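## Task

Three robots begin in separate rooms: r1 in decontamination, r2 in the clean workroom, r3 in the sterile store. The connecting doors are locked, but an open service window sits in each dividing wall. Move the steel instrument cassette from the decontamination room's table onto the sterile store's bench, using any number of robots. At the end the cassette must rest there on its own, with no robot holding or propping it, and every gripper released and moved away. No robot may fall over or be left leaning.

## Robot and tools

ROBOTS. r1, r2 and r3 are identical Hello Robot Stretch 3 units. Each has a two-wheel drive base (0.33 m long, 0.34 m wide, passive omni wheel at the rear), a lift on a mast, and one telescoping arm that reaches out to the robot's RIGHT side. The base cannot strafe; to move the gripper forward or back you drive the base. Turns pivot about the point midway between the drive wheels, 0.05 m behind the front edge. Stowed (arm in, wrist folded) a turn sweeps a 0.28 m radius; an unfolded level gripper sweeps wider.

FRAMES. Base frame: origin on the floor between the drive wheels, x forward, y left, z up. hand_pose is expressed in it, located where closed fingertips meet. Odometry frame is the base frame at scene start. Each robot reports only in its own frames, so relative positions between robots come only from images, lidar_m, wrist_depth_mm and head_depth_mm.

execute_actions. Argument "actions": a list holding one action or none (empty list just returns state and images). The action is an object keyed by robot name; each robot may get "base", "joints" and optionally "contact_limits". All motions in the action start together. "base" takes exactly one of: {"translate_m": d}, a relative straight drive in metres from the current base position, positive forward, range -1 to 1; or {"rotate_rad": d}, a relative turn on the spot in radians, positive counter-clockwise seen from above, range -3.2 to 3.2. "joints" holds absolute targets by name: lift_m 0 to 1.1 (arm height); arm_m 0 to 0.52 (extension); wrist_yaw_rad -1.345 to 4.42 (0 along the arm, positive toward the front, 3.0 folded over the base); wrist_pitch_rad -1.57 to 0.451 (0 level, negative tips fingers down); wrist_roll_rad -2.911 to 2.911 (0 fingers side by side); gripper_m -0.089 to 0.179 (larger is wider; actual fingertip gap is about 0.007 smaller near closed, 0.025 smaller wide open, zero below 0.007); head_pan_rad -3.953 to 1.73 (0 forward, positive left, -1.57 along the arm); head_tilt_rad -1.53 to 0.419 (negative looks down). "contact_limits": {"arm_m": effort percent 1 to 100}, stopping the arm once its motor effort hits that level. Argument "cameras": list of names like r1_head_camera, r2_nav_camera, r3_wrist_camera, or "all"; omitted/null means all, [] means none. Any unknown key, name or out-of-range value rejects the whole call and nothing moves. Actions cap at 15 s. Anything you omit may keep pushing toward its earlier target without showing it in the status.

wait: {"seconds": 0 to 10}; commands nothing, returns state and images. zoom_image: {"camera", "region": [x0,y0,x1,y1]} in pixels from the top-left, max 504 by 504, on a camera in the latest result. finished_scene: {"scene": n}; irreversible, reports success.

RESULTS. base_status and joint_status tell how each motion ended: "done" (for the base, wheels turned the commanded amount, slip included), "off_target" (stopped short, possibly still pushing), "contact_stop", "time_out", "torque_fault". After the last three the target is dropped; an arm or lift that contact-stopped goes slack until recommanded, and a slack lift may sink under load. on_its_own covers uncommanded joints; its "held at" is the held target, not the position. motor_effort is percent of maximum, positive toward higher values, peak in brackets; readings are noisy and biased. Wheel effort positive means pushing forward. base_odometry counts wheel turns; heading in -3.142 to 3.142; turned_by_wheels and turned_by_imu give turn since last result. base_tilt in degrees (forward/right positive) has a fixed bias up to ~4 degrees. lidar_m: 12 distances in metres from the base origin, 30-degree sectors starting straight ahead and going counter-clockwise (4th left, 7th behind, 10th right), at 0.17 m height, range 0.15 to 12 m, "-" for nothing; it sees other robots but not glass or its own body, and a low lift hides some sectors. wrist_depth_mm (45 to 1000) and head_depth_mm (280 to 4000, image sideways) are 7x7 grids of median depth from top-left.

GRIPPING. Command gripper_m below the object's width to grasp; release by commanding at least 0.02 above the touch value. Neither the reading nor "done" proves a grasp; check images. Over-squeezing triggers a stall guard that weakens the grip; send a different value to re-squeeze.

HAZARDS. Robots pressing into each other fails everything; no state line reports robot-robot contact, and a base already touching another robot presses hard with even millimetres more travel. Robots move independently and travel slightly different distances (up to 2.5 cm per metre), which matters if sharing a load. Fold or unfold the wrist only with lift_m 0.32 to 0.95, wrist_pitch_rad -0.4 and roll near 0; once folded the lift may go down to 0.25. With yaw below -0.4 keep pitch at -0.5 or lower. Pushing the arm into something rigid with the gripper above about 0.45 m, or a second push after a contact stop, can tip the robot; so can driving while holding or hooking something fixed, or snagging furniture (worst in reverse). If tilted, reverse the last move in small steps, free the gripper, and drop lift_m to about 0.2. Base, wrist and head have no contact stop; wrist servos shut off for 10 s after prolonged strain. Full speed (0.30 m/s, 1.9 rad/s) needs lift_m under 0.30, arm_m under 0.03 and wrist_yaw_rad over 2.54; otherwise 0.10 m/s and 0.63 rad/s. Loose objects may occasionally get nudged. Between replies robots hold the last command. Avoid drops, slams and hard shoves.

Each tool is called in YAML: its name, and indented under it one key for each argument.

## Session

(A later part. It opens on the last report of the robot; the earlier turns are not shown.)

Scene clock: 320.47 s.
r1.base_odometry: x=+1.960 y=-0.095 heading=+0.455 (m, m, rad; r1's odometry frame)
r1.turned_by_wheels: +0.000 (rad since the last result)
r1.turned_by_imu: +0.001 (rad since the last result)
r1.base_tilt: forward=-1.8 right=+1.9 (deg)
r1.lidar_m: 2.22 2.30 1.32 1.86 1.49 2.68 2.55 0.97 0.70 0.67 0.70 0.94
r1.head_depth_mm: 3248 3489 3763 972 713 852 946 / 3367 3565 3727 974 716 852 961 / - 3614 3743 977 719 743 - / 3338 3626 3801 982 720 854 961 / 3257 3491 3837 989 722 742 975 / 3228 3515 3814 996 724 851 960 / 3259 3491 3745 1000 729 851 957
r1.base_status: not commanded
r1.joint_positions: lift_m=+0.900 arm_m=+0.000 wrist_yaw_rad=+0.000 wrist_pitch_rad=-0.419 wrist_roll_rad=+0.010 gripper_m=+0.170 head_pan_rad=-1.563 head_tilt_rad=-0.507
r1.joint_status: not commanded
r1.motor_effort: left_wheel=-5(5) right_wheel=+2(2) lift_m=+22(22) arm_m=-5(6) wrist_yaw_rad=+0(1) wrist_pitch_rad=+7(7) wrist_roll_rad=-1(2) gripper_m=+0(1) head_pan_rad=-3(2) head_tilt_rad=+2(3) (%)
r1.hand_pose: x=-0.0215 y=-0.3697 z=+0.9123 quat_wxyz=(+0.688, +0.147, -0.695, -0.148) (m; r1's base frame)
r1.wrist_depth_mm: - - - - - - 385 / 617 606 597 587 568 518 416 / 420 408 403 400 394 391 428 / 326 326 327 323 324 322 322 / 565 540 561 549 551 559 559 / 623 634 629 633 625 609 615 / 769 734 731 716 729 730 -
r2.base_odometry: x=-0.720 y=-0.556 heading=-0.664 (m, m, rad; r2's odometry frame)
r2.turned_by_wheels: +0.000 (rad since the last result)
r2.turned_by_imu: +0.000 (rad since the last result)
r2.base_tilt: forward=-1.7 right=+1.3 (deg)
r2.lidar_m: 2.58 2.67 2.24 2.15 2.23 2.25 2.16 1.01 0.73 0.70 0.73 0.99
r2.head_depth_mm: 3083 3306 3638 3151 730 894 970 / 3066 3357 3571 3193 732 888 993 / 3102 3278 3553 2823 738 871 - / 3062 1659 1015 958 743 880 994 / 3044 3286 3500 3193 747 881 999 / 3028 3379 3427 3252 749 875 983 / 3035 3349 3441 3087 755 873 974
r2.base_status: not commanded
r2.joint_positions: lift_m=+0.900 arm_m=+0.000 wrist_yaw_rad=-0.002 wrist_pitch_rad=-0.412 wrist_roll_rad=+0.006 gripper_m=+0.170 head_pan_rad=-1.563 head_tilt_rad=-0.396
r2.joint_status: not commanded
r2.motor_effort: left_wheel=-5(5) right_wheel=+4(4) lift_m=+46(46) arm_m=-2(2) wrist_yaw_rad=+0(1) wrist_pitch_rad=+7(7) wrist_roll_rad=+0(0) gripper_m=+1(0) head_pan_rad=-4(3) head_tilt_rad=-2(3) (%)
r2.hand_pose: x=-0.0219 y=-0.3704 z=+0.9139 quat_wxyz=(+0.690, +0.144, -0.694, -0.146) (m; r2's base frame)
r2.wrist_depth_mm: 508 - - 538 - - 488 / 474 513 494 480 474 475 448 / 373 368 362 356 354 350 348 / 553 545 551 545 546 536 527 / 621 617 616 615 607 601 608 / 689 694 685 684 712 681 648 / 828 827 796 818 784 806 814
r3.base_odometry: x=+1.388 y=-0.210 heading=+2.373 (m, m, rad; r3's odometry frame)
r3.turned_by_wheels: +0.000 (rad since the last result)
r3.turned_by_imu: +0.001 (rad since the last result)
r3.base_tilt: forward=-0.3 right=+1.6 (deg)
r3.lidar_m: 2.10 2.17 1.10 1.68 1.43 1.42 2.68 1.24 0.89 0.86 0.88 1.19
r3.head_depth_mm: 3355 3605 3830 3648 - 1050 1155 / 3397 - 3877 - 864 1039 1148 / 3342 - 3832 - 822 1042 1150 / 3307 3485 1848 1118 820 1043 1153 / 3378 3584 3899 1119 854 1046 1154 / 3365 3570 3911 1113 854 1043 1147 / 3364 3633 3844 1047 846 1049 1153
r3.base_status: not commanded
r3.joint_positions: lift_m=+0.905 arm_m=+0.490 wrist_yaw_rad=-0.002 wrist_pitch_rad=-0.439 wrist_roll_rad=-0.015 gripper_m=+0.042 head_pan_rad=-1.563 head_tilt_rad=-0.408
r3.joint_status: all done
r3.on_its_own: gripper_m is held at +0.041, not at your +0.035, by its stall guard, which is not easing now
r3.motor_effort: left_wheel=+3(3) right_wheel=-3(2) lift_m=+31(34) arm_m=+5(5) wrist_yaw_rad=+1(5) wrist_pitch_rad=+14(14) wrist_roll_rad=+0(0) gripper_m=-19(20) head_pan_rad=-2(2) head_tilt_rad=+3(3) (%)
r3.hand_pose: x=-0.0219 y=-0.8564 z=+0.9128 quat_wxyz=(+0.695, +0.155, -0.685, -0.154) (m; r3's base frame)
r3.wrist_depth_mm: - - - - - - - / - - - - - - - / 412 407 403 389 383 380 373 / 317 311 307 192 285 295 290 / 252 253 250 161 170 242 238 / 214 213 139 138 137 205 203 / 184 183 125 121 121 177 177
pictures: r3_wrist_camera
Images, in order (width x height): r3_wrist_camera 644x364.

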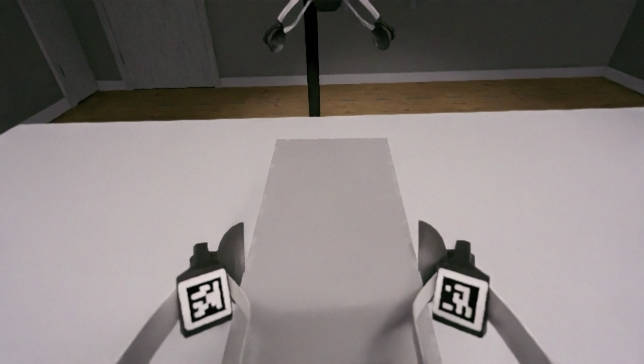

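execute_actions:
  actions:
    - {"r3":{"joints":{"arm_m":0.2}}}
  cameras: []

execute_actions:
  actions:
    - {"r3":{"base":{"rotate_rad":2.2}}}
  cameras: []

execute_actions:
  actions:
    - {"r3":{"base":{"translate_m":0.4},"joints":{"arm_m":0.4}}}
  cameras: []

execute_actions:
  actions:
    - {"r3":{"base":{"rotate_rad":0.95},"joints":{"arm_m":0.51,"lift_m":0.87,"head_tilt_rad":-0.6}}}
  cameras: ["r3_wrist_camera","r3_head_camera"]

Scene clock: 331.90 s.
r1.base_odometry: x=+1.960 y=-0.095 heading=+0.455 (m, m, rad; r1's odometry frame)
r1.turned_by_wheels: +0.000 (rad since the last result)
r1.turned_by_imu: +0.002 (rad since the last result)
r1.base_tilt: forward=-1.8 right=+2.0 (deg)
r1.lidar_m: 2.22 2.30 1.32 1.86 1.49 2.67 2.55 0.97 0.70 0.67 0.69 0.94
r1.head_depth_mm: 3293 3487 3788 969 712 851 946 / 3352 3585 3760 978 714 853 962 / - 3664 3766 978 719 744 - / 3299 3640 3793 986 719 852 961 / 3234 3511 3765 991 723 741 977 / 3262 3502 3788 992 725 852 959 / 3258 3479 3791 1003 728 851 956
r1.base_status: not commanded
r1.joint_positions: lift_m=+0.900 arm_m=+0.000 wrist_yaw_rad=+0.000 wrist_pitch_rad=-0.419 wrist_roll_rad=+0.010 gripper_m=+0.170 head_pan_rad=-1.563 head_tilt_rad=-0.507
r1.joint_status: not commanded
r1.motor_effort: left_wheel=-4(5) right_wheel=+2(2) lift_m=+22(22) arm_m=-6(6) wrist_yaw_rad=+1(0) wrist_pitch_rad=+7(7) wrist_roll_rad=-1(1) gripper_m=+0(0) head_pan_rad=-2(2) head_tilt_rad=+4(3) (%)
r1.hand_pose: x=-0.0215 y=-0.3697 z=+0.9123 quat_wxyz=(+0.688, +0.147, -0.695, -0.148) (m; r1's base frame)
r1.wrist_depth_mm: - - - - - - 385 / 615 606 594 578 560 509 423 / 413 409 410 397 392 385 428 / 328 324 325 326 322 325 323 / 562 544 562 563 551 551 556 / 625 626 637 611 627 628 623 / 749 718 725 730 712 727 -
r2.base_odometry: x=-0.720 y=-0.556 heading=-0.664 (m, m, rad; r2's odometry frame)
r2.turned_by_wheels: +0.000 (rad since the last result)
r2.turned_by_imu: +0.000 (rad since the last result)
r2.base_tilt: forward=-1.7 right=+1.3 (deg)
r2.lidar_m: 2.58 2.68 2.25 2.15 2.22 2.25 2.15 1.01 0.73 0.70 0.73 0.99
r2.head_depth_mm: 3074 3310 3581 3157 731 892 969 / 3122 3353 3615 3200 733 892 991 / 3131 3343 3435 2811 736 874 - / 3031 1666 1808 1063 744 879 991 / 3056 3270 3505 3269 745 884 1002 / 3070 3326 3440 3324 750 875 984 / 3083 3273 3497 3121 755 874 975
r2.base_status: not commanded
r2.joint_positions: lift_m=+0.900 arm_m=+0.000 wrist_yaw_rad=-0.002 wrist_pitch_rad=-0.412 wrist_roll_rad=+0.006 gripper_m=+0.170 head_pan_rad=-1.563 head_tilt_rad=-0.396
r2.joint_status: not commanded
r2.motor_effort: left_wheel=-5(5) right_wheel=+4(4) lift_m=+46(46) arm_m=-2(2) wrist_yaw_rad=+0(1) wrist_pitch_rad=+7(7) wrist_roll_rad=+0(0) gripper_m=+0(0) head_pan_rad=-5(4) head_tilt_rad=-2(2) (%)
r2.hand_pose: x=-0.0219 y=-0.3704 z=+0.9139 quat_wxyz=(+0.690, +0.144, -0.694, -0.146) (m; r2's base frame)
r2.wrist_depth_mm: 497 - - - - - 493 / 473 502 491 491 482 471 453 / 369 368 364 356 355 354 346 / 549 543 549 545 539 534 543 / 614 596 605 612 606 606 618 / 684 709 689 693 694 694 661 / 867 828 802 794 780 783 818
r3.base_odometry: x=+1.388 y=-0.210 heading=+2.373 (m, m, rad; r3's odometry frame)
r3.turned_by_wheels: +0.000 (rad since the last result)
r3.turned_by_imu: +0.001 (rad since the last result)
r3.base_tilt: forward=-0.2 right=+1.5 (deg)
r3.lidar_m: 2.10 2.17 1.10 1.68 1.43 1.42 2.68 1.24 0.89 0.86 0.88 1.19
r3.head_depth_mm: 3320 3583 3907 1141 - - 1150 / 3382 - 3853 1131 - - 1151 / 3357 - 3816 1123 901 - 1155 / 3341 3457 1839 1122 819 1041 1152 / 3386 3604 3817 1120 856 1042 1154 / 3403 3557 3890 1116 851 1044 1155 / 3382 3606 3810 1048 851 1046 1159
r3.base_status: not commanded
r3.joint_positions: lift_m=+0.905 arm_m=+0.200 wrist_yaw_rad=+0.000 wrist_pitch_rad=-0.440 wrist_roll_rad=-0.015 gripper_m=+0.042 head_pan_rad=-1.563 head_tilt_rad=-0.408
r3.joint_status: all done
r3.on_its_own: gripper_m is held at +0.041, not at your +0.035, by its stall guard, which is not easing now
r3.motor_effort: left_wheel=+3(4) right_wheel=-3(4) lift_m=+31(31) arm_m=-3(2) wrist_yaw_rad=+1(2) wrist_pitch_rad=+14(14) wrist_roll_rad=+0(0) gripper_m=-19(19) head_pan_rad=-2(2) head_tilt_rad=+3(2) (%)
r3.hand_pose: x=-0.0216 y=-0.5669 z=+0.9126 quat_wxyz=(+0.696, +0.156, -0.684, -0.153) (m; r3's base frame)
r3.wrist_depth_mm: 475 - - - - - - / 476 594 571 550 551 528 494 / 413 403 397 394 388 379 371 / 318 320 316 190 312 315 313 / 547 553 321 161 171 556 560 / 626 626 140 138 137 640 647 / 733 737 125 121 121 752 744
pictures: none
No camera images: the call's "cameras" was empty. Leave "cameras" out to get every camera's image.

Scene clock: 336.33 s.
r1.base_odometry: x=+1.960 y=-0.095 heading=+0.455 (m, m, rad; r1's odometry frame)
r1.turned_by_wheels: +0.000 (rad since the last result)
r1.turned_by_imu: +0.001 (rad since the last result)
r1.base_tilt: forward=-1.8 right=+2.0 (deg)
r1.lidar_m: 2.22 2.30 1.32 1.86 1.49 2.66 2.55 0.97 0.70 0.67 0.70 0.94
r1.head_depth_mm: 3267 3509 3722 972 713 853 949 / 3351 3568 3779 973 716 853 963 / - 3641 3801 981 718 742 - / 3332 3581 3813 984 722 853 960 / 3256 3535 3777 988 723 742 976 / 3251 3519 3791 993 725 850 956 / 3256 3535 3847 1002 728 851 959
r1.base_status: not commanded
r1.joint_positions: lift_m=+0.900 arm_m=+0.000 wrist_yaw_rad=+0.000 wrist_pitch_rad=-0.419 wrist_roll_rad=+0.010 gripper_m=+0.170 head_pan_rad=-1.563 head_tilt_rad=-0.507
r1.joint_status: not commanded
r1.motor_effort: left_wheel=-4(5) right_wheel=+2(2) lift_m=+22(22) arm_m=-6(5) wrist_yaw_rad=+0(1) wrist_pitch_rad=+7(7) wrist_roll_rad=-1(1) gripper_m=+0(1) head_pan_rad=-3(2) head_tilt_rad=+3(3) (%)
r1.hand_pose: x=-0.0215 y=-0.3697 z=+0.9123 quat_wxyz=(+0.688, +0.147, -0.695, -0.148) (m; r1's base frame)
r1.wrist_depth_mm: - - - - - - 385 / 628 600 592 591 570 525 417 / 413 408 407 402 395 390 433 / 332 328 327 321 324 323 323 / 565 553 552 556 559 552 558 / 620 623 649 626 626 637 616 / 737 743 728 714 714 706 -
r2.base_odometry: x=-0.720 y=-0.556 heading=-0.664 (m, m, rad; r2's odometry frame)
r2.turned_by_wheels: +0.000 (rad since the last result)
r2.turned_by_imu: +0.000 (rad since the last result)
r2.base_tilt: forward=-1.7 right=+1.3 (deg)
r2.lidar_m: 2.58 2.68 2.24 2.16 2.22 2.24 2.16 1.01 0.73 0.70 0.73 0.99
r2.head_depth_mm: 3084 3323 3619 3141 731 896 969 / 3085 3341 3527 3165 733 888 992 / 3109 3409 2930 2876 739 872 - / 3108 1494 1551 1596 742 882 990 / 3122 3238 3561 3280 747 879 1007 / 3087 3262 3449 3305 752 879 981 / 3066 3283 3458 3099 757 871 980
r2.base_status: not commanded
r2.joint_positions: lift_m=+0.900 arm_m=+0.000 wrist_yaw_rad=-0.002 wrist_pitch_rad=-0.412 wrist_roll_rad=+0.006 gripper_m=+0.170 head_pan_rad=-1.563 head_tilt_rad=-0.396
r2.joint_status: not commanded
r2.motor_effort: left_wheel=-5(5) right_wheel=+4(4) lift_m=+46(46) arm_m=-1(2) wrist_yaw_rad=+0(0) wrist_pitch_rad=+7(7) wrist_roll_rad=+0(0) gripper_m=+1(0) head_pan_rad=-3(3) head_tilt_rad=-2(2) (%)
r2.hand_pose: x=-0.0219 y=-0.3704 z=+0.9139 quat_wxyz=(+0.690, +0.144, -0.694, -0.146) (m; r2's base frame)
r2.wrist_depth_mm: 504 - - - - - 488 / 480 508 499 504 486 477 455 / 374 367 365 360 356 350 352 / 555 541 547 541 544 535 544 / 618 609 615 618 613 613 606 / 671 706 695 684 671 704 667 / 835 823 824 788 804 776 826
r3.base_odometry: x=+1.388 y=-0.210 heading=-1.711 (m, m, rad; r3's odometry frame)
r3.turned_by_wheels: +2.200 (rad since the last result)
r3.turned_by_imu: +2.183 (rad since the last result)
r3.base_tilt: forward=-0.2 right=+1.5 (deg)
r3.lidar_m: 1.43 2.73 2.49 1.12 0.87 0.85 0.91 1.31 2.10 2.24 1.10 1.68
r3.head_depth_mm: 1874 1999 2102 2237 - - 1455 / 2002 2098 2244 2391 - - 1452 / 2133 2250 2393 2583 2577 - 1452 / 2277 2429 2590 2793 2439 1677 1446 / 2428 2580 2769 2949 2328 1793 1443 / 2282 2426 2553 2744 2331 1767 1441 / 2076 2180 2288 2422 2306 1772 1446
r3.base_status: done
r3.joint_positions: lift_m=+0.905 arm_m=+0.200 wrist_yaw_rad=+0.000 wrist_pitch_rad=-0.440 wrist_roll_rad=-0.015 gripper_m=+0.042 head_pan_rad=-1.563 head_tilt_rad=-0.408
r3.joint_status: not commanded
r3.on_its_own: gripper_m is held at +0.041, not at your +0.035, by its stall guard, which is not easing now
r3.motor_effort: left_wheel=-2(6) right_wheel=+4(11) lift_m=+31(31) arm_m=-3(3) wrist_yaw_rad=-1(1) wrist_pitch_rad=+14(14) wrist_roll_rad=-1(0) gripper_m=-19(19) head_pan_rad=-2(2) head_tilt_rad=+3(2) (%)
r3.hand_pose: x=-0.0215 y=-0.5669 z=+0.9126 quat_wxyz=(+0.696, +0.156, -0.684, -0.153) (m; r3's base frame)
r3.wrist_depth_mm: - - - - - - - / - - - - - - - / - - - - - - - / - - - 192 - - - / - - - 161 171 - - / - - 139 139 137 - - / - - 125 121 121 - -
pictures: none
No camera images: the call's "cameras" was empty. Leave "cameras" out to get every camera's image.

Scene clock: 341.27 s.
r1.base_odometry: x=+1.960 y=-0.095 heading=+0.455 (m, m, rad; r1's odometry frame)
r1.turned_by_wheels: +0.000 (rad since the last result)
r1.turned_by_imu: +0.001 (rad since the last result)
r1.base_tilt: forward=-1.8 right=+2.0 (deg)
r1.lidar_m: 2.22 2.29 1.32 1.86 1.49 2.67 2.55 0.98 0.70 0.67 0.69 0.94
r1.head_depth_mm: 3256 3495 3811 971 712 853 944 / 3356 3553 3759 977 715 855 962 / - 3612 3781 981 717 743 - / 3330 3624 3725 984 721 853 958 / 3274 3520 3806 991 725 742 975 / 3239 3486 3806 992 726 851 956 / 3282 3508 3792 1001 728 852 956
r1.base_status: not commanded
r1.joint_positions: lift_m=+0.900 arm_m=+0.000 wrist_yaw_rad=+0.000 wrist_pitch_rad=-0.419 wrist_roll_rad=+0.010 gripper_m=+0.170 head_pan_rad=-1.563 head_tilt_rad=-0.507
r1.joint_status: not commanded
r1.motor_effort: left_wheel=-5(5) right_wheel=+2(2) lift_m=+22(21) arm_m=-5(5) wrist_yaw_rad=-1(0) wrist_pitch_rad=+7(7) wrist_roll_rad=-1(2) gripper_m=+0(0) head_pan_rad=-3(3) head_tilt_rad=+3(3) (%)
r1.hand_pose: x=-0.0215 y=-0.3697 z=+0.9123 quat_wxyz=(+0.688, +0.147, -0.695, -0.148) (m; r1's base frame)
r1.wrist_depth_mm: - - - - - - 394 / 611 603 599 573 569 509 424 / 423 413 408 393 393 389 427 / 330 325 327 324 323 323 323 / 558 541 547 555 557 547 564 / 635 620 627 631 632 617 615 / 748 734 762 719 717 751 -
r2.base_odometry: x=-0.720 y=-0.556 heading=-0.664 (m, m, rad; r2's odometry frame)
r2.turned_by_wheels: +0.000 (rad since the last result)
r2.turned_by_imu: +0.000 (rad since the last result)
r2.base_tilt: forward=-1.6 right=+1.3 (deg)
r2.lidar_m: 2.58 2.67 2.24 2.15 2.23 2.24 2.16 1.01 0.73 0.70 0.73 0.99
r2.head_depth_mm: 3152 3342 3617 3161 731 894 970 / 3115 3312 3615 3189 732 888 989 / 3092 3282 3447 2930 739 874 - / 3056 3276 3519 3229 742 882 993 / 3073 1807 3003 1957 745 879 1006 / 3106 3295 3460 3227 751 876 984 / 3066 3277 3519 3095 755 870 978
r2.base_status: not commanded
r2.joint_positions: lift_m=+0.900 arm_m=+0.000 wrist_yaw_rad=-0.002 wrist_pitch_rad=-0.412 wrist_roll_rad=+0.006 gripper_m=+0.170 head_pan_rad=-1.563 head_tilt_rad=-0.396
r2.joint_status: not commanded
r2.motor_effort: left_wheel=-5(5) right_wheel=+4(4) lift_m=+45(46) arm_m=-1(1) wrist_yaw_rad=+1(1) wrist_pitch_rad=+7(7) wrist_roll_rad=+0(0) gripper_m=+0(1) head_pan_rad=-3(3) head_tilt_rad=-2(2) (%)
r2.hand_pose: x=-0.0219 y=-0.3704 z=+0.9139 quat_wxyz=(+0.690, +0.144, -0.694, -0.146) (m; r2's base frame)
r2.wrist_depth_mm: 505 - - - - - 498 / 465 507 502 492 486 474 448 / 370 366 362 357 354 350 346 / 549 554 546 553 544 546 542 / 612 616 616 609 602 599 594 / 691 697 683 695 692 690 667 / 831 815 781 814 784 786 843
r3.base_odometry: x=+1.332 y=-0.606 heading=-1.711 (m, m, rad; r3's odometry frame)
r3.turned_by_wheels: +0.000 (rad since the last result)
r3.turned_by_imu: +0.001 (rad since the last result)
r3.base_tilt: forward=-0.3 right=+1.5 (deg)
r3.lidar_m: 1.03 2.49 2.45 1.55 1.21 1.18 1.27 1.83 2.33 0.95 1.37 1.35
r3.head_depth_mm: 2102 2217 2351 2480 - 1739 1459 / 2219 2344 2490 - 2239 1794 1454 / 2377 2507 2698 - 2151 1778 1450 / 2365 2560 2750 2879 2234 1772 1450 / 2090 2232 2405 2599 2206 1718 1406 / 1896 2009 2135 2287 1049 1665 1400 / 1718 1822 1939 1983 957 1724 1434
r3.base_status: done
r3.joint_positions: lift_m=+0.905 arm_m=+0.400 wrist_yaw_rad=+0.000 wrist_pitch_rad=-0.440 wrist_roll_rad=-0.015 gripper_m=+0.042 head_pan_rad=-1.563 head_tilt_rad=-0.408
r3.joint_status: all done
r3.on_its_own: gripper_m is held at +0.041, not at your +0.035, by its stall guard, which is not easing now
r3.motor_effort: left_wheel=-2(3) right_wheel=+3(12) lift_m=+31(31) arm_m=+5(6) wrist_yaw_rad=+0(0) wrist_pitch_rad=+14(14) wrist_roll_rad=+0(0) gripper_m=-19(19) head_pan_rad=-2(2) head_tilt_rad=+3(3) (%)
r3.hand_pose: x=-0.0215 y=-0.7662 z=+0.9126 quat_wxyz=(+0.696, +0.156, -0.684, -0.153) (m; r3's base frame)
r3.wrist_depth_mm: 971 - - - - - - / - - - - - - - / - - - - - - - / 499 - - 193 - - - / 411 404 425 161 170 - - / 346 378 140 138 137 - - / 312 - 125 122 121 - -
pictures: none
No camera images: the call's "cameras" was empty. Leave "cameras" out to get every camera's image.

Scene clock: 343.93 s.
r1.base_odometry: x=+1.960 y=-0.095 heading=+0.455 (m, m, rad; r1's odometry frame)
r1.turned_by_wheels: +0.000 (rad since the last result)
r1.turned_by_imu: +0.001 (rad since the last result)
r1.base_tilt: forward=-1.8 right=+2.0 (deg)
r1.lidar_m: 2.22 2.29 1.32 1.86 1.49 2.67 2.55 0.97 0.70 0.67 0.70 0.94
r1.head_depth_mm: 3289 3538 3787 970 713 853 945 / 3370 3540 3718 977 714 853 962 / - 3652 3720 980 718 742 - / 3333 3546 3800 983 721 854 961 / 3231 3508 3820 990 725 741 976 / 3238 3489 3771 995 726 851 959 / 3248 3490 3832 999 728 850 952
r1.base_status: not commanded
r1.joint_positions: lift_m=+0.900 arm_m=+0.000 wrist_yaw_rad=+0.000 wrist_pitch_rad=-0.419 wrist_roll_rad=+0.010 gripper_m=+0.170 head_pan_rad=-1.563 head_tilt_rad=-0.507
r1.joint_status: not commanded
r1.motor_effort: left_wheel=-5(4) right_wheel=+2(2) lift_m=+22(22) arm_m=-6(6) wrist_yaw_rad=+1(1) wrist_pitch_rad=+7(7) wrist_roll_rad=-1(2) gripper_m=+1(0) head_pan_rad=-3(2) head_tilt_rad=+3(4) (%)
r1.hand_pose: x=-0.0215 y=-0.3697 z=+0.9123 quat_wxyz=(+0.688, +0.147, -0.695, -0.148) (m; r1's base frame)
r1.wrist_depth_mm: - - - - - - 388 / 616 605 588 571 559 501 424 / 414 407 399 397 391 386 427 / 326 329 325 325 323 321 319 / 568 557 565 562 546 558 561 / 629 627 636 634 625 630 603 / 751 721 720 732 729 709 -
r2.base_odometry: x=-0.720 y=-0.556 heading=-0.664 (m, m, rad; r2's odometry frame)
r2.turned_by_wheels: +0.000 (rad since the last result)
r2.turned_by_imu: +0.000 (rad since the last result)
r2.base_tilt: forward=-1.7 right=+1.3 (deg)
r2.lidar_m: 2.58 2.68 2.25 2.15 2.23 2.24 2.16 1.01 0.73 0.70 0.73 0.99
r2.head_depth_mm: 3134 3356 3662 3155 728 894 971 / 3056 3370 3597 3183 734 886 998 / 3072 3292 3471 2849 738 874 - / 3053 3290 3566 3209 742 881 988 / 3089 3233 3525 3233 747 881 1002 / 3054 3249 3462 3282 754 877 986 / 3084 3331 3454 3135 756 870 980
r2.base_status: not commanded
r2.joint_positions: lift_m=+0.900 arm_m=+0.000 wrist_yaw_rad=-0.002 wrist_pitch_rad=-0.412 wrist_roll_rad=+0.006 gripper_m=+0.170 head_pan_rad=-1.563 head_tilt_rad=-0.396
r2.joint_status: not commanded
r2.motor_effort: left_wheel=-5(5) right_wheel=+4(4) lift_m=+46(46) arm_m=-2(2) wrist_yaw_rad=+1(1) wrist_pitch_rad=+7(7) wrist_roll_rad=+0(0) gripper_m=+0(0) head_pan_rad=-5(4) head_tilt_rad=-2(2) (%)
r2.hand_pose: x=-0.0219 y=-0.3704 z=+0.9139 quat_wxyz=(+0.690, +0.144, -0.694, -0.146) (m; r2's base frame)
r2.wrist_depth_mm: 503 - - - - - 488 / 474 508 500 495 483 471 444 / 371 365 363 357 352 353 345 / 548 553 550 550 544 540 544 / 623 605 609 609 607 601 605 / 682 708 704 675 679 687 654 / 845 812 815 803 798 782 808
r3.base_odometry: x=+1.332 y=-0.606 heading=-0.761 (m, m, rad; r3's odometry frame)
r3.turned_by_wheels: +0.950 (rad since the last result)
r3.turned_by_imu: +0.942 (rad since the last result)
r3.base_tilt: forward=-0.3 right=+1.5 (deg)
r3.lidar_m: 2.45 1.69 1.23 1.18 1.23 1.63 2.33 2.34 0.95 1.35 1.40 1.03
r3.head_depth_mm: 1392 1524 1422 - - 1475 1278 / 1391 1536 - 964 1671 1506 1281 / 1404 1533 - 964 1689 1501 1275 / 1399 1556 1368 926 1677 1505 1273 / 1402 1544 1332 962 1666 1498 1278 / 1410 1547 1322 957 1670 1500 1277 / 1413 1556 1277 957 1713 1495 1271
r3.base_status: done
r3.joint_positions: lift_m=+0.870 arm_m=+0.510 wrist_yaw_rad=+0.001 wrist_pitch_rad=-0.440 wrist_roll_rad=-0.015 gripper_m=+0.042 head_pan_rad=-1.563 head_tilt_rad=-0.593
r3.joint_status: all done
r3.on_its_own: gripper_m is held at +0.041, not at your +0.035, by its stall guard, which is not easing now
r3.motor_effort: left_wheel=-2(9) right_wheel=+4(14) lift_m=+26(28) arm_m=+5(8) wrist_yaw_rad=+0(2) wrist_pitch_rad=+14(14) wrist_roll_rad=+0(0) gripper_m=-18(18) head_pan_rad=-2(2) head_tilt_rad=-3(17) (%)
r3.hand_pose: x=-0.0214 y=-0.8761 z=+0.8777 quat_wxyz=(+0.696, +0.156, -0.684, -0.153) (m; r3's base frame)
r3.wrist_depth_mm: 815 830 831 819 805 826 822 / 913 864 904 912 880 858 833 / 552 555 561 544 528 532 489 / 439 437 421 193 407 405 404 / 353 349 345 161 171 337 330 / 297 293 139 138 138 284 281 / 257 257 126 121 121 245 245
pictures: r3_head_camera (sideways: a quarter turn clockwise sets it upright), r3_wrist_camera
Images, in order (width x height): r3_head_camera 896x504, r3_wrist_camera 644x364.

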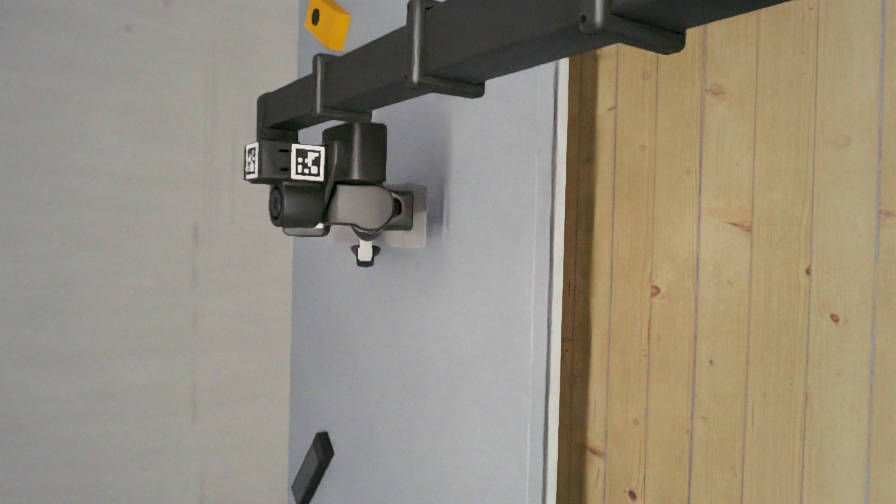

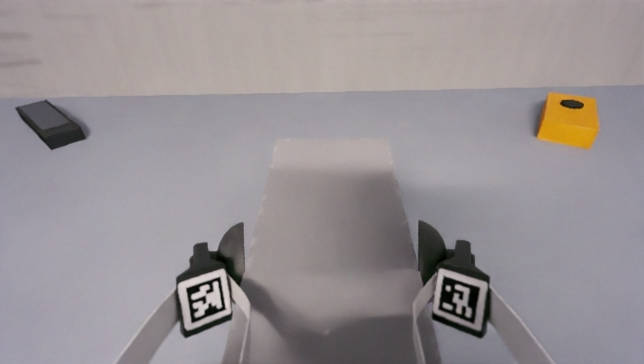

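execute_actions:
  actions:
    - {"r3":{"joints":{"lift_m":0.781}}}
  cameras: []

execute_actions:
  actions:
    - {"r3":{"joints":{"gripper_m":0.15}}}
  cameras: []

execute_actions:
  actions:
    - {"r3":{"joints":{"arm_m":0.1,"lift_m":0.83}}}
  cameras: ["r3_wrist_camera"]

finished_scene:
  scene: 1

Scene clock: 351.17 s.
r1.base_odometry: x=+1.960 y=-0.095 heading=+0.455 (m, m, rad; r1's odometry frame)
r1.turned_by_wheels: +0.000 (rad since the last result)
r1.turned_by_imu: +0.001 (rad since the last result)
r1.base_tilt: forward=-1.8 right=+2.0 (deg)
r1.lidar_m: 2.22 2.30 1.32 1.86 1.49 2.66 2.55 0.97 0.70 0.67 0.70 0.94
r1.head_depth_mm: 3256 3521 3753 973 712 850 947 / 3382 3527 3721 974 716 855 963 / - 3646 3762 978 717 742 - / 3346 3596 3785 984 721 850 956 / 3218 3519 3818 990 724 742 976 / 3295 3501 3791 997 726 852 956 / 3248 3513 3799 997 729 851 958
r1.base_status: not commanded
r1.joint_positions: lift_m=+0.900 arm_m=+0.000 wrist_yaw_rad=+0.000 wrist_pitch_rad=-0.419 wrist_roll_rad=+0.010 gripper_m=+0.170 head_pan_rad=-1.563 head_tilt_rad=-0.507
r1.joint_status: not commanded
r1.motor_effort: left_wheel=-4(4) right_wheel=+2(2) lift_m=+22(21) arm_m=-5(5) wrist_yaw_rad=-1(0) wrist_pitch_rad=+7(7) wrist_roll_rad=-1(1) gripper_m=+0(0) head_pan_rad=-2(3) head_tilt_rad=+3(3) (%)
r1.hand_pose: x=-0.0215 y=-0.3697 z=+0.9123 quat_wxyz=(+0.688, +0.147, -0.695, -0.148) (m; r1's base frame)
r1.wrist_depth_mm: - - - - - - 385 / 621 606 588 580 562 512 422 / 410 407 402 399 397 385 424 / 334 326 323 324 326 318 320 / 565 552 562 558 557 550 553 / 625 630 643 627 633 631 609 / 772 726 735 717 709 732 -
r2.base_odometry: x=-0.720 y=-0.556 heading=-0.664 (m, m, rad; r2's odometry frame)
r2.turned_by_wheels: +0.000 (rad since the last result)
r2.turned_by_imu: +0.000 (rad since the last result)
r2.base_tilt: forward=-1.6 right=+1.3 (deg)
r2.lidar_m: 2.58 2.67 2.24 2.15 2.23 2.24 2.16 1.01 0.73 0.70 0.73 0.99
r2.head_depth_mm: 3115 3326 3633 3177 731 892 973 / 3070 3322 3618 3125 736 888 992 / 3095 3319 3452 2846 738 873 - / 3051 3276 3513 3166 742 886 992 / 3087 3226 3466 3297 748 881 1001 / 3087 3288 3470 3345 751 873 986 / 3058 3287 3430 3109 758 872 980
r2.base_status: not commanded
r2.joint_positions: lift_m=+0.900 arm_m=+0.000 wrist_yaw_rad=-0.002 wrist_pitch_rad=-0.412 wrist_roll_rad=+0.006 gripper_m=+0.170 head_pan_rad=-1.563 head_tilt_rad=-0.396
r2.joint_status: not commanded
r2.motor_effort: left_wheel=-5(5) right_wheel=+4(4) lift_m=+46(46) arm_m=-2(2) wrist_yaw_rad=+1(0) wrist_pitch_rad=+7(7) wrist_roll_rad=+0(0) gripper_m=+0(0) head_pan_rad=-4(4) head_tilt_rad=-2(2) (%)
r2.hand_pose: x=-0.0219 y=-0.3704 z=+0.9139 quat_wxyz=(+0.690, +0.144, -0.694, -0.146) (m; r2's base frame)
r2.wrist_depth_mm: 500 - - - - - 494 / 473 513 499 489 481 473 456 / 370 367 359 360 358 347 349 / 555 545 551 553 542 542 547 / 616 629 613 605 608 600 595 / 694 686 684 702 670 709 665 / 850 814 795 802 808 786 814
r3.base_odometry: x=+1.332 y=-0.606 heading=-0.761 (m, m, rad; r3's odometry frame)
r3.turned_by_wheels: +0.000 (rad since the last result)
r3.turned_by_imu: +0.001 (rad since the last result)
r3.base_tilt: forward=-0.3 right=+1.6 (deg)
r3.lidar_m: 2.45 1.69 1.23 1.18 1.23 1.63 2.33 2.35 0.95 1.35 1.40 1.03
r3.head_depth_mm: 1380 1535 1276 970 872 - - / 1395 1523 1411 - 1687 1503 1278 / 1403 1536 1411 893 1675 1511 1274 / 1398 1543 1333 924 1676 1509 1272 / 1404 1541 1326 959 1671 1500 1272 / 1409 1547 1326 958 1666 1505 1271 / 1413 1551 1274 954 1705 1492 1265
r3.base_status: not commanded
r3.joint_positions: lift_m=+0.781 arm_m=+0.510 wrist_yaw_rad=+0.001 wrist_pitch_rad=-0.440 wrist_roll_rad=-0.015 gripper_m=+0.042 head_pan_rad=-1.563 head_tilt_rad=-0.593
r3.joint_status: all done
r3.on_its_own: gripper_m is held at +0.041, not at your +0.035, by its stall guard, which is not easing now
r3.motor_effort: left_wheel=-2(2) right_wheel=+4(4) lift_m=+25(25) arm_m=+5(5) wrist_yaw_rad=+0(1) wrist_pitch_rad=+14(15) wrist_roll_rad=+0(0) gripper_m=-18(19) head_pan_rad=-2(2) head_tilt_rad=-3(5) (%)
r3.hand_pose: x=-0.0214 y=-0.8762 z=+0.7888 quat_wxyz=(+0.696, +0.156, -0.684, -0.153) (m; r3's base frame)
r3.wrist_depth_mm: 817 799 814 813 815 812 818 / 479 500 487 482 468 458 421 / 357 352 344 342 333 332 321 / 274 269 266 196 248 257 255 / 221 219 218 162 173 211 207 / 186 183 139 138 138 178 176 / 161 159 125 121 120 153 153
pictures: none
No camera images: the call's "cameras" was empty. Leave "cameras" out to get every camera's image.

Scene clock: 352.73 s.
r1.base_odometry: x=+1.960 y=-0.095 heading=+0.455 (m, m, rad; r1's odometry frame)
r1.turned_by_wheels: +0.000 (rad since the last result)
r1.turned_by_imu: +0.000 (rad since the last result)
r1.base_tilt: forward=-1.7 right=+2.0 (deg)
r1.lidar_m: 2.22 2.29 1.32 1.86 1.49 2.67 2.55 0.97 0.70 0.67 0.70 0.94
r1.head_depth_mm: 3260 3521 3800 973 715 853 945 / 3347 3557 3731 974 716 855 960 / - 3641 3724 982 718 744 - / 3327 3599 3776 983 720 852 958 / 3256 3493 3757 989 723 741 977 / 3270 3488 3809 991 725 850 957 / 3257 3551 3784 1000 729 850 958
r1.base_status: not commanded
r1.joint_positions: lift_m=+0.900 arm_m=+0.000 wrist_yaw_rad=+0.000 wrist_pitch_rad=-0.419 wrist_roll_rad=+0.010 gripper_m=+0.170 head_pan_rad=-1.563 head_tilt_rad=-0.507
r1.joint_status: not commanded
r1.motor_effort: left_wheel=-4(6) right_wheel=+2(2) lift_m=+22(21) arm_m=-6(6) wrist_yaw_rad=+0(0) wrist_pitch_rad=+7(7) wrist_roll_rad=-1(1) gripper_m=+0(0) head_pan_rad=-3(3) head_tilt_rad=+3(3) (%)
r1.hand_pose: x=-0.0215 y=-0.3697 z=+0.9123 quat_wxyz=(+0.688, +0.147, -0.695, -0.148) (m; r1's base frame)
r1.wrist_depth_mm: - - - - - - 389 / 632 604 583 572 560 515 418 / 413 412 409 401 394 392 423 / 329 327 327 324 323 321 322 / 567 558 560 558 561 561 544 / 634 638 626 627 624 614 605 / 755 764 710 724 728 728 -
r2.base_odometry: x=-0.720 y=-0.556 heading=-0.664 (m, m, rad; r2's odometry frame)
r2.turned_by_wheels: +0.000 (rad since the last result)
r2.turned_by_imu: +0.000 (rad since the last result)
r2.base_tilt: forward=-1.6 right=+1.3 (deg)
r2.lidar_m: 2.58 2.68 2.24 2.16 2.22 2.25 2.16 1.01 0.73 0.70 0.73 0.99
r2.head_depth_mm: 3109 3334 3625 3169 731 893 972 / 3153 3334 3689 3167 734 885 988 / 3083 3312 3488 2861 739 874 - / 3050 3295 3462 3260 742 882 991 / 3108 3223 3466 3241 745 878 1006 / 3068 3286 3418 3277 752 875 986 / 3060 3251 3474 3120 755 874 980
r2.base_status: not commanded
r2.joint_positions: lift_m=+0.900 arm_m=+0.000 wrist_yaw_rad=-0.002 wrist_pitch_rad=-0.412 wrist_roll_rad=+0.006 gripper_m=+0.170 head_pan_rad=-1.563 head_tilt_rad=-0.396
r2.joint_status: not commanded
r2.motor_effort: left_wheel=-5(4) right_wheel=+4(4) lift_m=+46(46) arm_m=-2(2) wrist_yaw_rad=+0(1) wrist_pitch_rad=+7(7) wrist_roll_rad=-1(0) gripper_m=+0(0) head_pan_rad=-4(3) head_tilt_rad=-3(1) (%)
r2.hand_pose: x=-0.0219 y=-0.3704 z=+0.9139 quat_wxyz=(+0.690, +0.144, -0.694, -0.146) (m; r2's base frame)
r2.wrist_depth_mm: 506 - - - - - 493 / 475 517 492 485 478 477 448 / 374 368 364 361 353 348 350 / 548 551 556 545 541 536 534 / 613 621 600 606 618 600 598 / 680 705 690 703 690 688 670 / 838 806 809 807 783 798 820
r3.base_odometry: x=+1.332 y=-0.606 heading=-0.761 (m, m, rad; r3's odometry frame)
r3.turned_by_wheels: +0.000 (rad since the last result)
r3.turned_by_imu: +0.000 (rad since the last result)
r3.base_tilt: forward=-0.2 right=+1.6 (deg)
r3.lidar_m: 2.45 1.68 1.23 1.18 1.23 1.63 2.34 2.35 0.94 1.35 1.40 1.03
r3.head_depth_mm: 1388 1527 1274 971 873 - - / 1388 1533 1418 - 1683 1509 1284 / 1395 1535 1417 894 1677 1517 1274 / 1401 1546 1328 915 1689 1506 1269 / 1407 1555 1322 961 1679 1503 1271 / 1409 1552 1323 956 1682 1494 1273 / 1416 1556 1282 955 1720 1502 1272
r3.base_status: not commanded
r3.joint_positions: lift_m=+0.781 arm_m=+0.510 wrist_yaw_rad=+0.001 wrist_pitch_rad=-0.420 wrist_roll_rad=-0.015 gripper_m=+0.150 head_pan_rad=-1.563 head_tilt_rad=-0.593
r3.joint_status: all done
r3.motor_effort: left_wheel=-2(2) right_wheel=+4(4) lift_m=+26(25) arm_m=+5(5) wrist_yaw_rad=-1(1) wrist_pitch_rad=+7(14) wrist_roll_rad=+0(0) gripper_m=+0(85) head_pan_rad=-2(2) head_tilt_rad=-4(3) (%)
r3.hand_pose: x=-0.0214 y=-0.8788 z=+0.7934 quat_wxyz=(+0.697, +0.149, -0.686, -0.146) (m; r3's base frame)
r3.wrist_depth_mm: 832 861 809 795 840 837 826 / 543 551 548 528 521 504 434 / 381 374 368 361 359 351 344 / 289 286 280 218 260 269 266 / 231 238 224 176 206 227 218 / 193 - 183 148 157 185 184 / 170 160 155 128 130 158 159
pictures: none
No camera images: the call's "cameras" was empty. Leave "cameras" out to get every camera's image.

Scene clock: 356.93 s.
r1.base_odometry: x=+1.960 y=-0.095 heading=+0.455 (m, m, rad; r1's odometry frame)
r1.turned_by_wheels: +0.000 (rad since the last result)
r1.turned_by_imu: +0.001 (rad since the last result)
r1.base_tilt: forward=-1.8 right=+2.0 (deg)
r1.lidar_m: 2.22 2.30 1.32 1.86 1.49 2.67 2.56 0.97 0.70 0.67 0.69 0.94
r1.head_depth_mm: 3246 3491 3757 969 714 852 947 / 3370 3610 3774 974 714 855 963 / - 3632 3785 979 716 742 - / 3273 3588 3800 985 720 856 959 / 3243 3505 3796 990 724 743 976 / 3272 3482 3788 991 726 852 956 / 3210 3535 3824 1001 727 850 957
r1.base_status: not commanded
r1.joint_positions: lift_m=+0.900 arm_m=+0.000 wrist_yaw_rad=+0.000 wrist_pitch_rad=-0.419 wrist_roll_rad=+0.010 gripper_m=+0.170 head_pan_rad=-1.563 head_tilt_rad=-0.507
r1.joint_status: not commanded
r1.motor_effort: left_wheel=-5(4) right_wheel=+2(2) lift_m=+22(22) arm_m=-6(5) wrist_yaw_rad=+0(0) wrist_pitch_rad=+6(7) wrist_roll_rad=-1(1) gripper_m=+1(0) head_pan_rad=-2(2) head_tilt_rad=+3(3) (%)
r1.hand_pose: x=-0.0215 y=-0.3697 z=+0.9123 quat_wxyz=(+0.688, +0.147, -0.695, -0.148) (m; r1's base frame)
r1.wrist_depth_mm: - - - - - - 387 / 618 605 594 578 565 516 414 / 414 409 402 401 397 389 426 / 330 328 326 325 327 323 323 / 555 550 564 548 561 550 549 / 616 645 646 628 622 624 614 / 750 758 709 717 721 697 -
r2.base_odometry: x=-0.720 y=-0.556 heading=-0.664 (m, m, rad; r2's odometry frame)
r2.turned_by_wheels: +0.000 (rad since the last result)
r2.turned_by_imu: +0.000 (rad since the last result)
r2.base_tilt: forward=-1.6 right=+1.3 (deg)
r2.lidar_m: 2.58 2.66 2.24 2.15 2.22 2.24 2.15 1.01 0.73 0.70 0.73 0.99
r2.head_depth_mm: 3135 3375 3625 3124 731 893 972 / 3094 3339 3642 3240 734 888 995 / 3044 3314 3511 2910 741 873 - / 3082 3285 3496 3242 743 885 994 / 3041 3191 3491 3267 749 879 1005 / 3083 3301 3451 3270 753 878 985 / 3023 3366 3487 3104 758 872 983
r2.base_status: not commanded
r2.joint_positions: lift_m=+0.900 arm_m=+0.000 wrist_yaw_rad=-0.002 wrist_pitch_rad=-0.412 wrist_roll_rad=+0.006 gripper_m=+0.170 head_pan_rad=-1.563 head_tilt_rad=-0.396
r2.joint_status: not commanded
r2.motor_effort: left_wheel=-5(5) right_wheel=+4(4) lift_m=+45(46) arm_m=-1(2) wrist_yaw_rad=+1(1) wrist_pitch_rad=+7(7) wrist_roll_rad=+0(0) gripper_m=+0(0) head_pan_rad=-5(4) head_tilt_rad=-2(2) (%)
r2.hand_pose: x=-0.0219 y=-0.3704 z=+0.9139 quat_wxyz=(+0.690, +0.144, -0.694, -0.146) (m; r2's base frame)
r2.wrist_depth_mm: 509 - - - - - 494 / 470 505 500 487 486 474 446 / 375 371 365 357 355 351 342 / 556 540 539 542 543 545 541 / 613 619 619 619 611 608 606 / 687 697 703 681 696 670 672 / 837 843 818 828 809 776 820
r3.base_odometry: x=+1.332 y=-0.606 heading=-0.761 (m, m, rad; r3's odometry frame)
r3.turned_by_wheels: +0.000 (rad since the last result)
r3.turned_by_imu: +0.000 (rad since the last result)
r3.base_tilt: forward=-0.3 right=+1.6 (deg)
r3.lidar_m: 2.45 1.68 1.23 1.18 1.23 1.63 2.33 2.35 0.95 1.35 1.40 1.03
r3.head_depth_mm: 1393 1534 1275 971 1304 - - / 1397 1532 1342 969 881 - - / 1401 1543 1335 944 883 - - / 1402 1539 1329 944 887 1493 1258 / 1414 1543 1323 966 891 1501 1274 / 1407 1551 1326 959 1660 1505 1273 / 1417 1560 1277 956 1718 1501 1270
r3.base_status: not commanded
r3.joint_positions: lift_m=+0.830 arm_m=+0.100 wrist_yaw_rad=+0.000 wrist_pitch_rad=-0.418 wrist_roll_rad=-0.015 gripper_m=+0.150 head_pan_rad=-1.563 head_tilt_rad=-0.593
r3.joint_status: all done
r3.motor_effort: left_wheel=-2(2) right_wheel=+4(5) lift_m=+29(30) arm_m=-3(4) wrist_yaw_rad=+0(0) wrist_pitch_rad=+6(7) wrist_roll_rad=-1(0) gripper_m=+0(0) head_pan_rad=-2(2) head_tilt_rad=-4(2) (%)
r3.hand_pose: x=-0.0215 y=-0.4697 z=+0.8425 quat_wxyz=(+0.697, +0.148, -0.686, -0.146) (m; r3's base frame)
r3.wrist_depth_mm: - - - - - - - / 774 743 733 648 699 675 644 / 515 500 496 452 487 471 461 / 401 401 397 391 386 385 388 / - - - - - - - / - - - - - - - / - - - - - - -
pictures: r3_wrist_camera
Images, in order (width x height): r3_wrist_camera 644x364.

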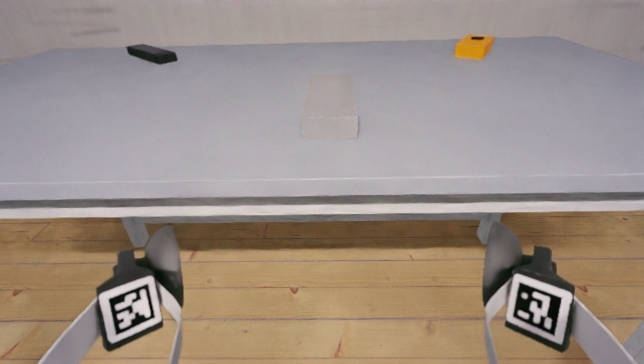

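The scene is finished: the task was done.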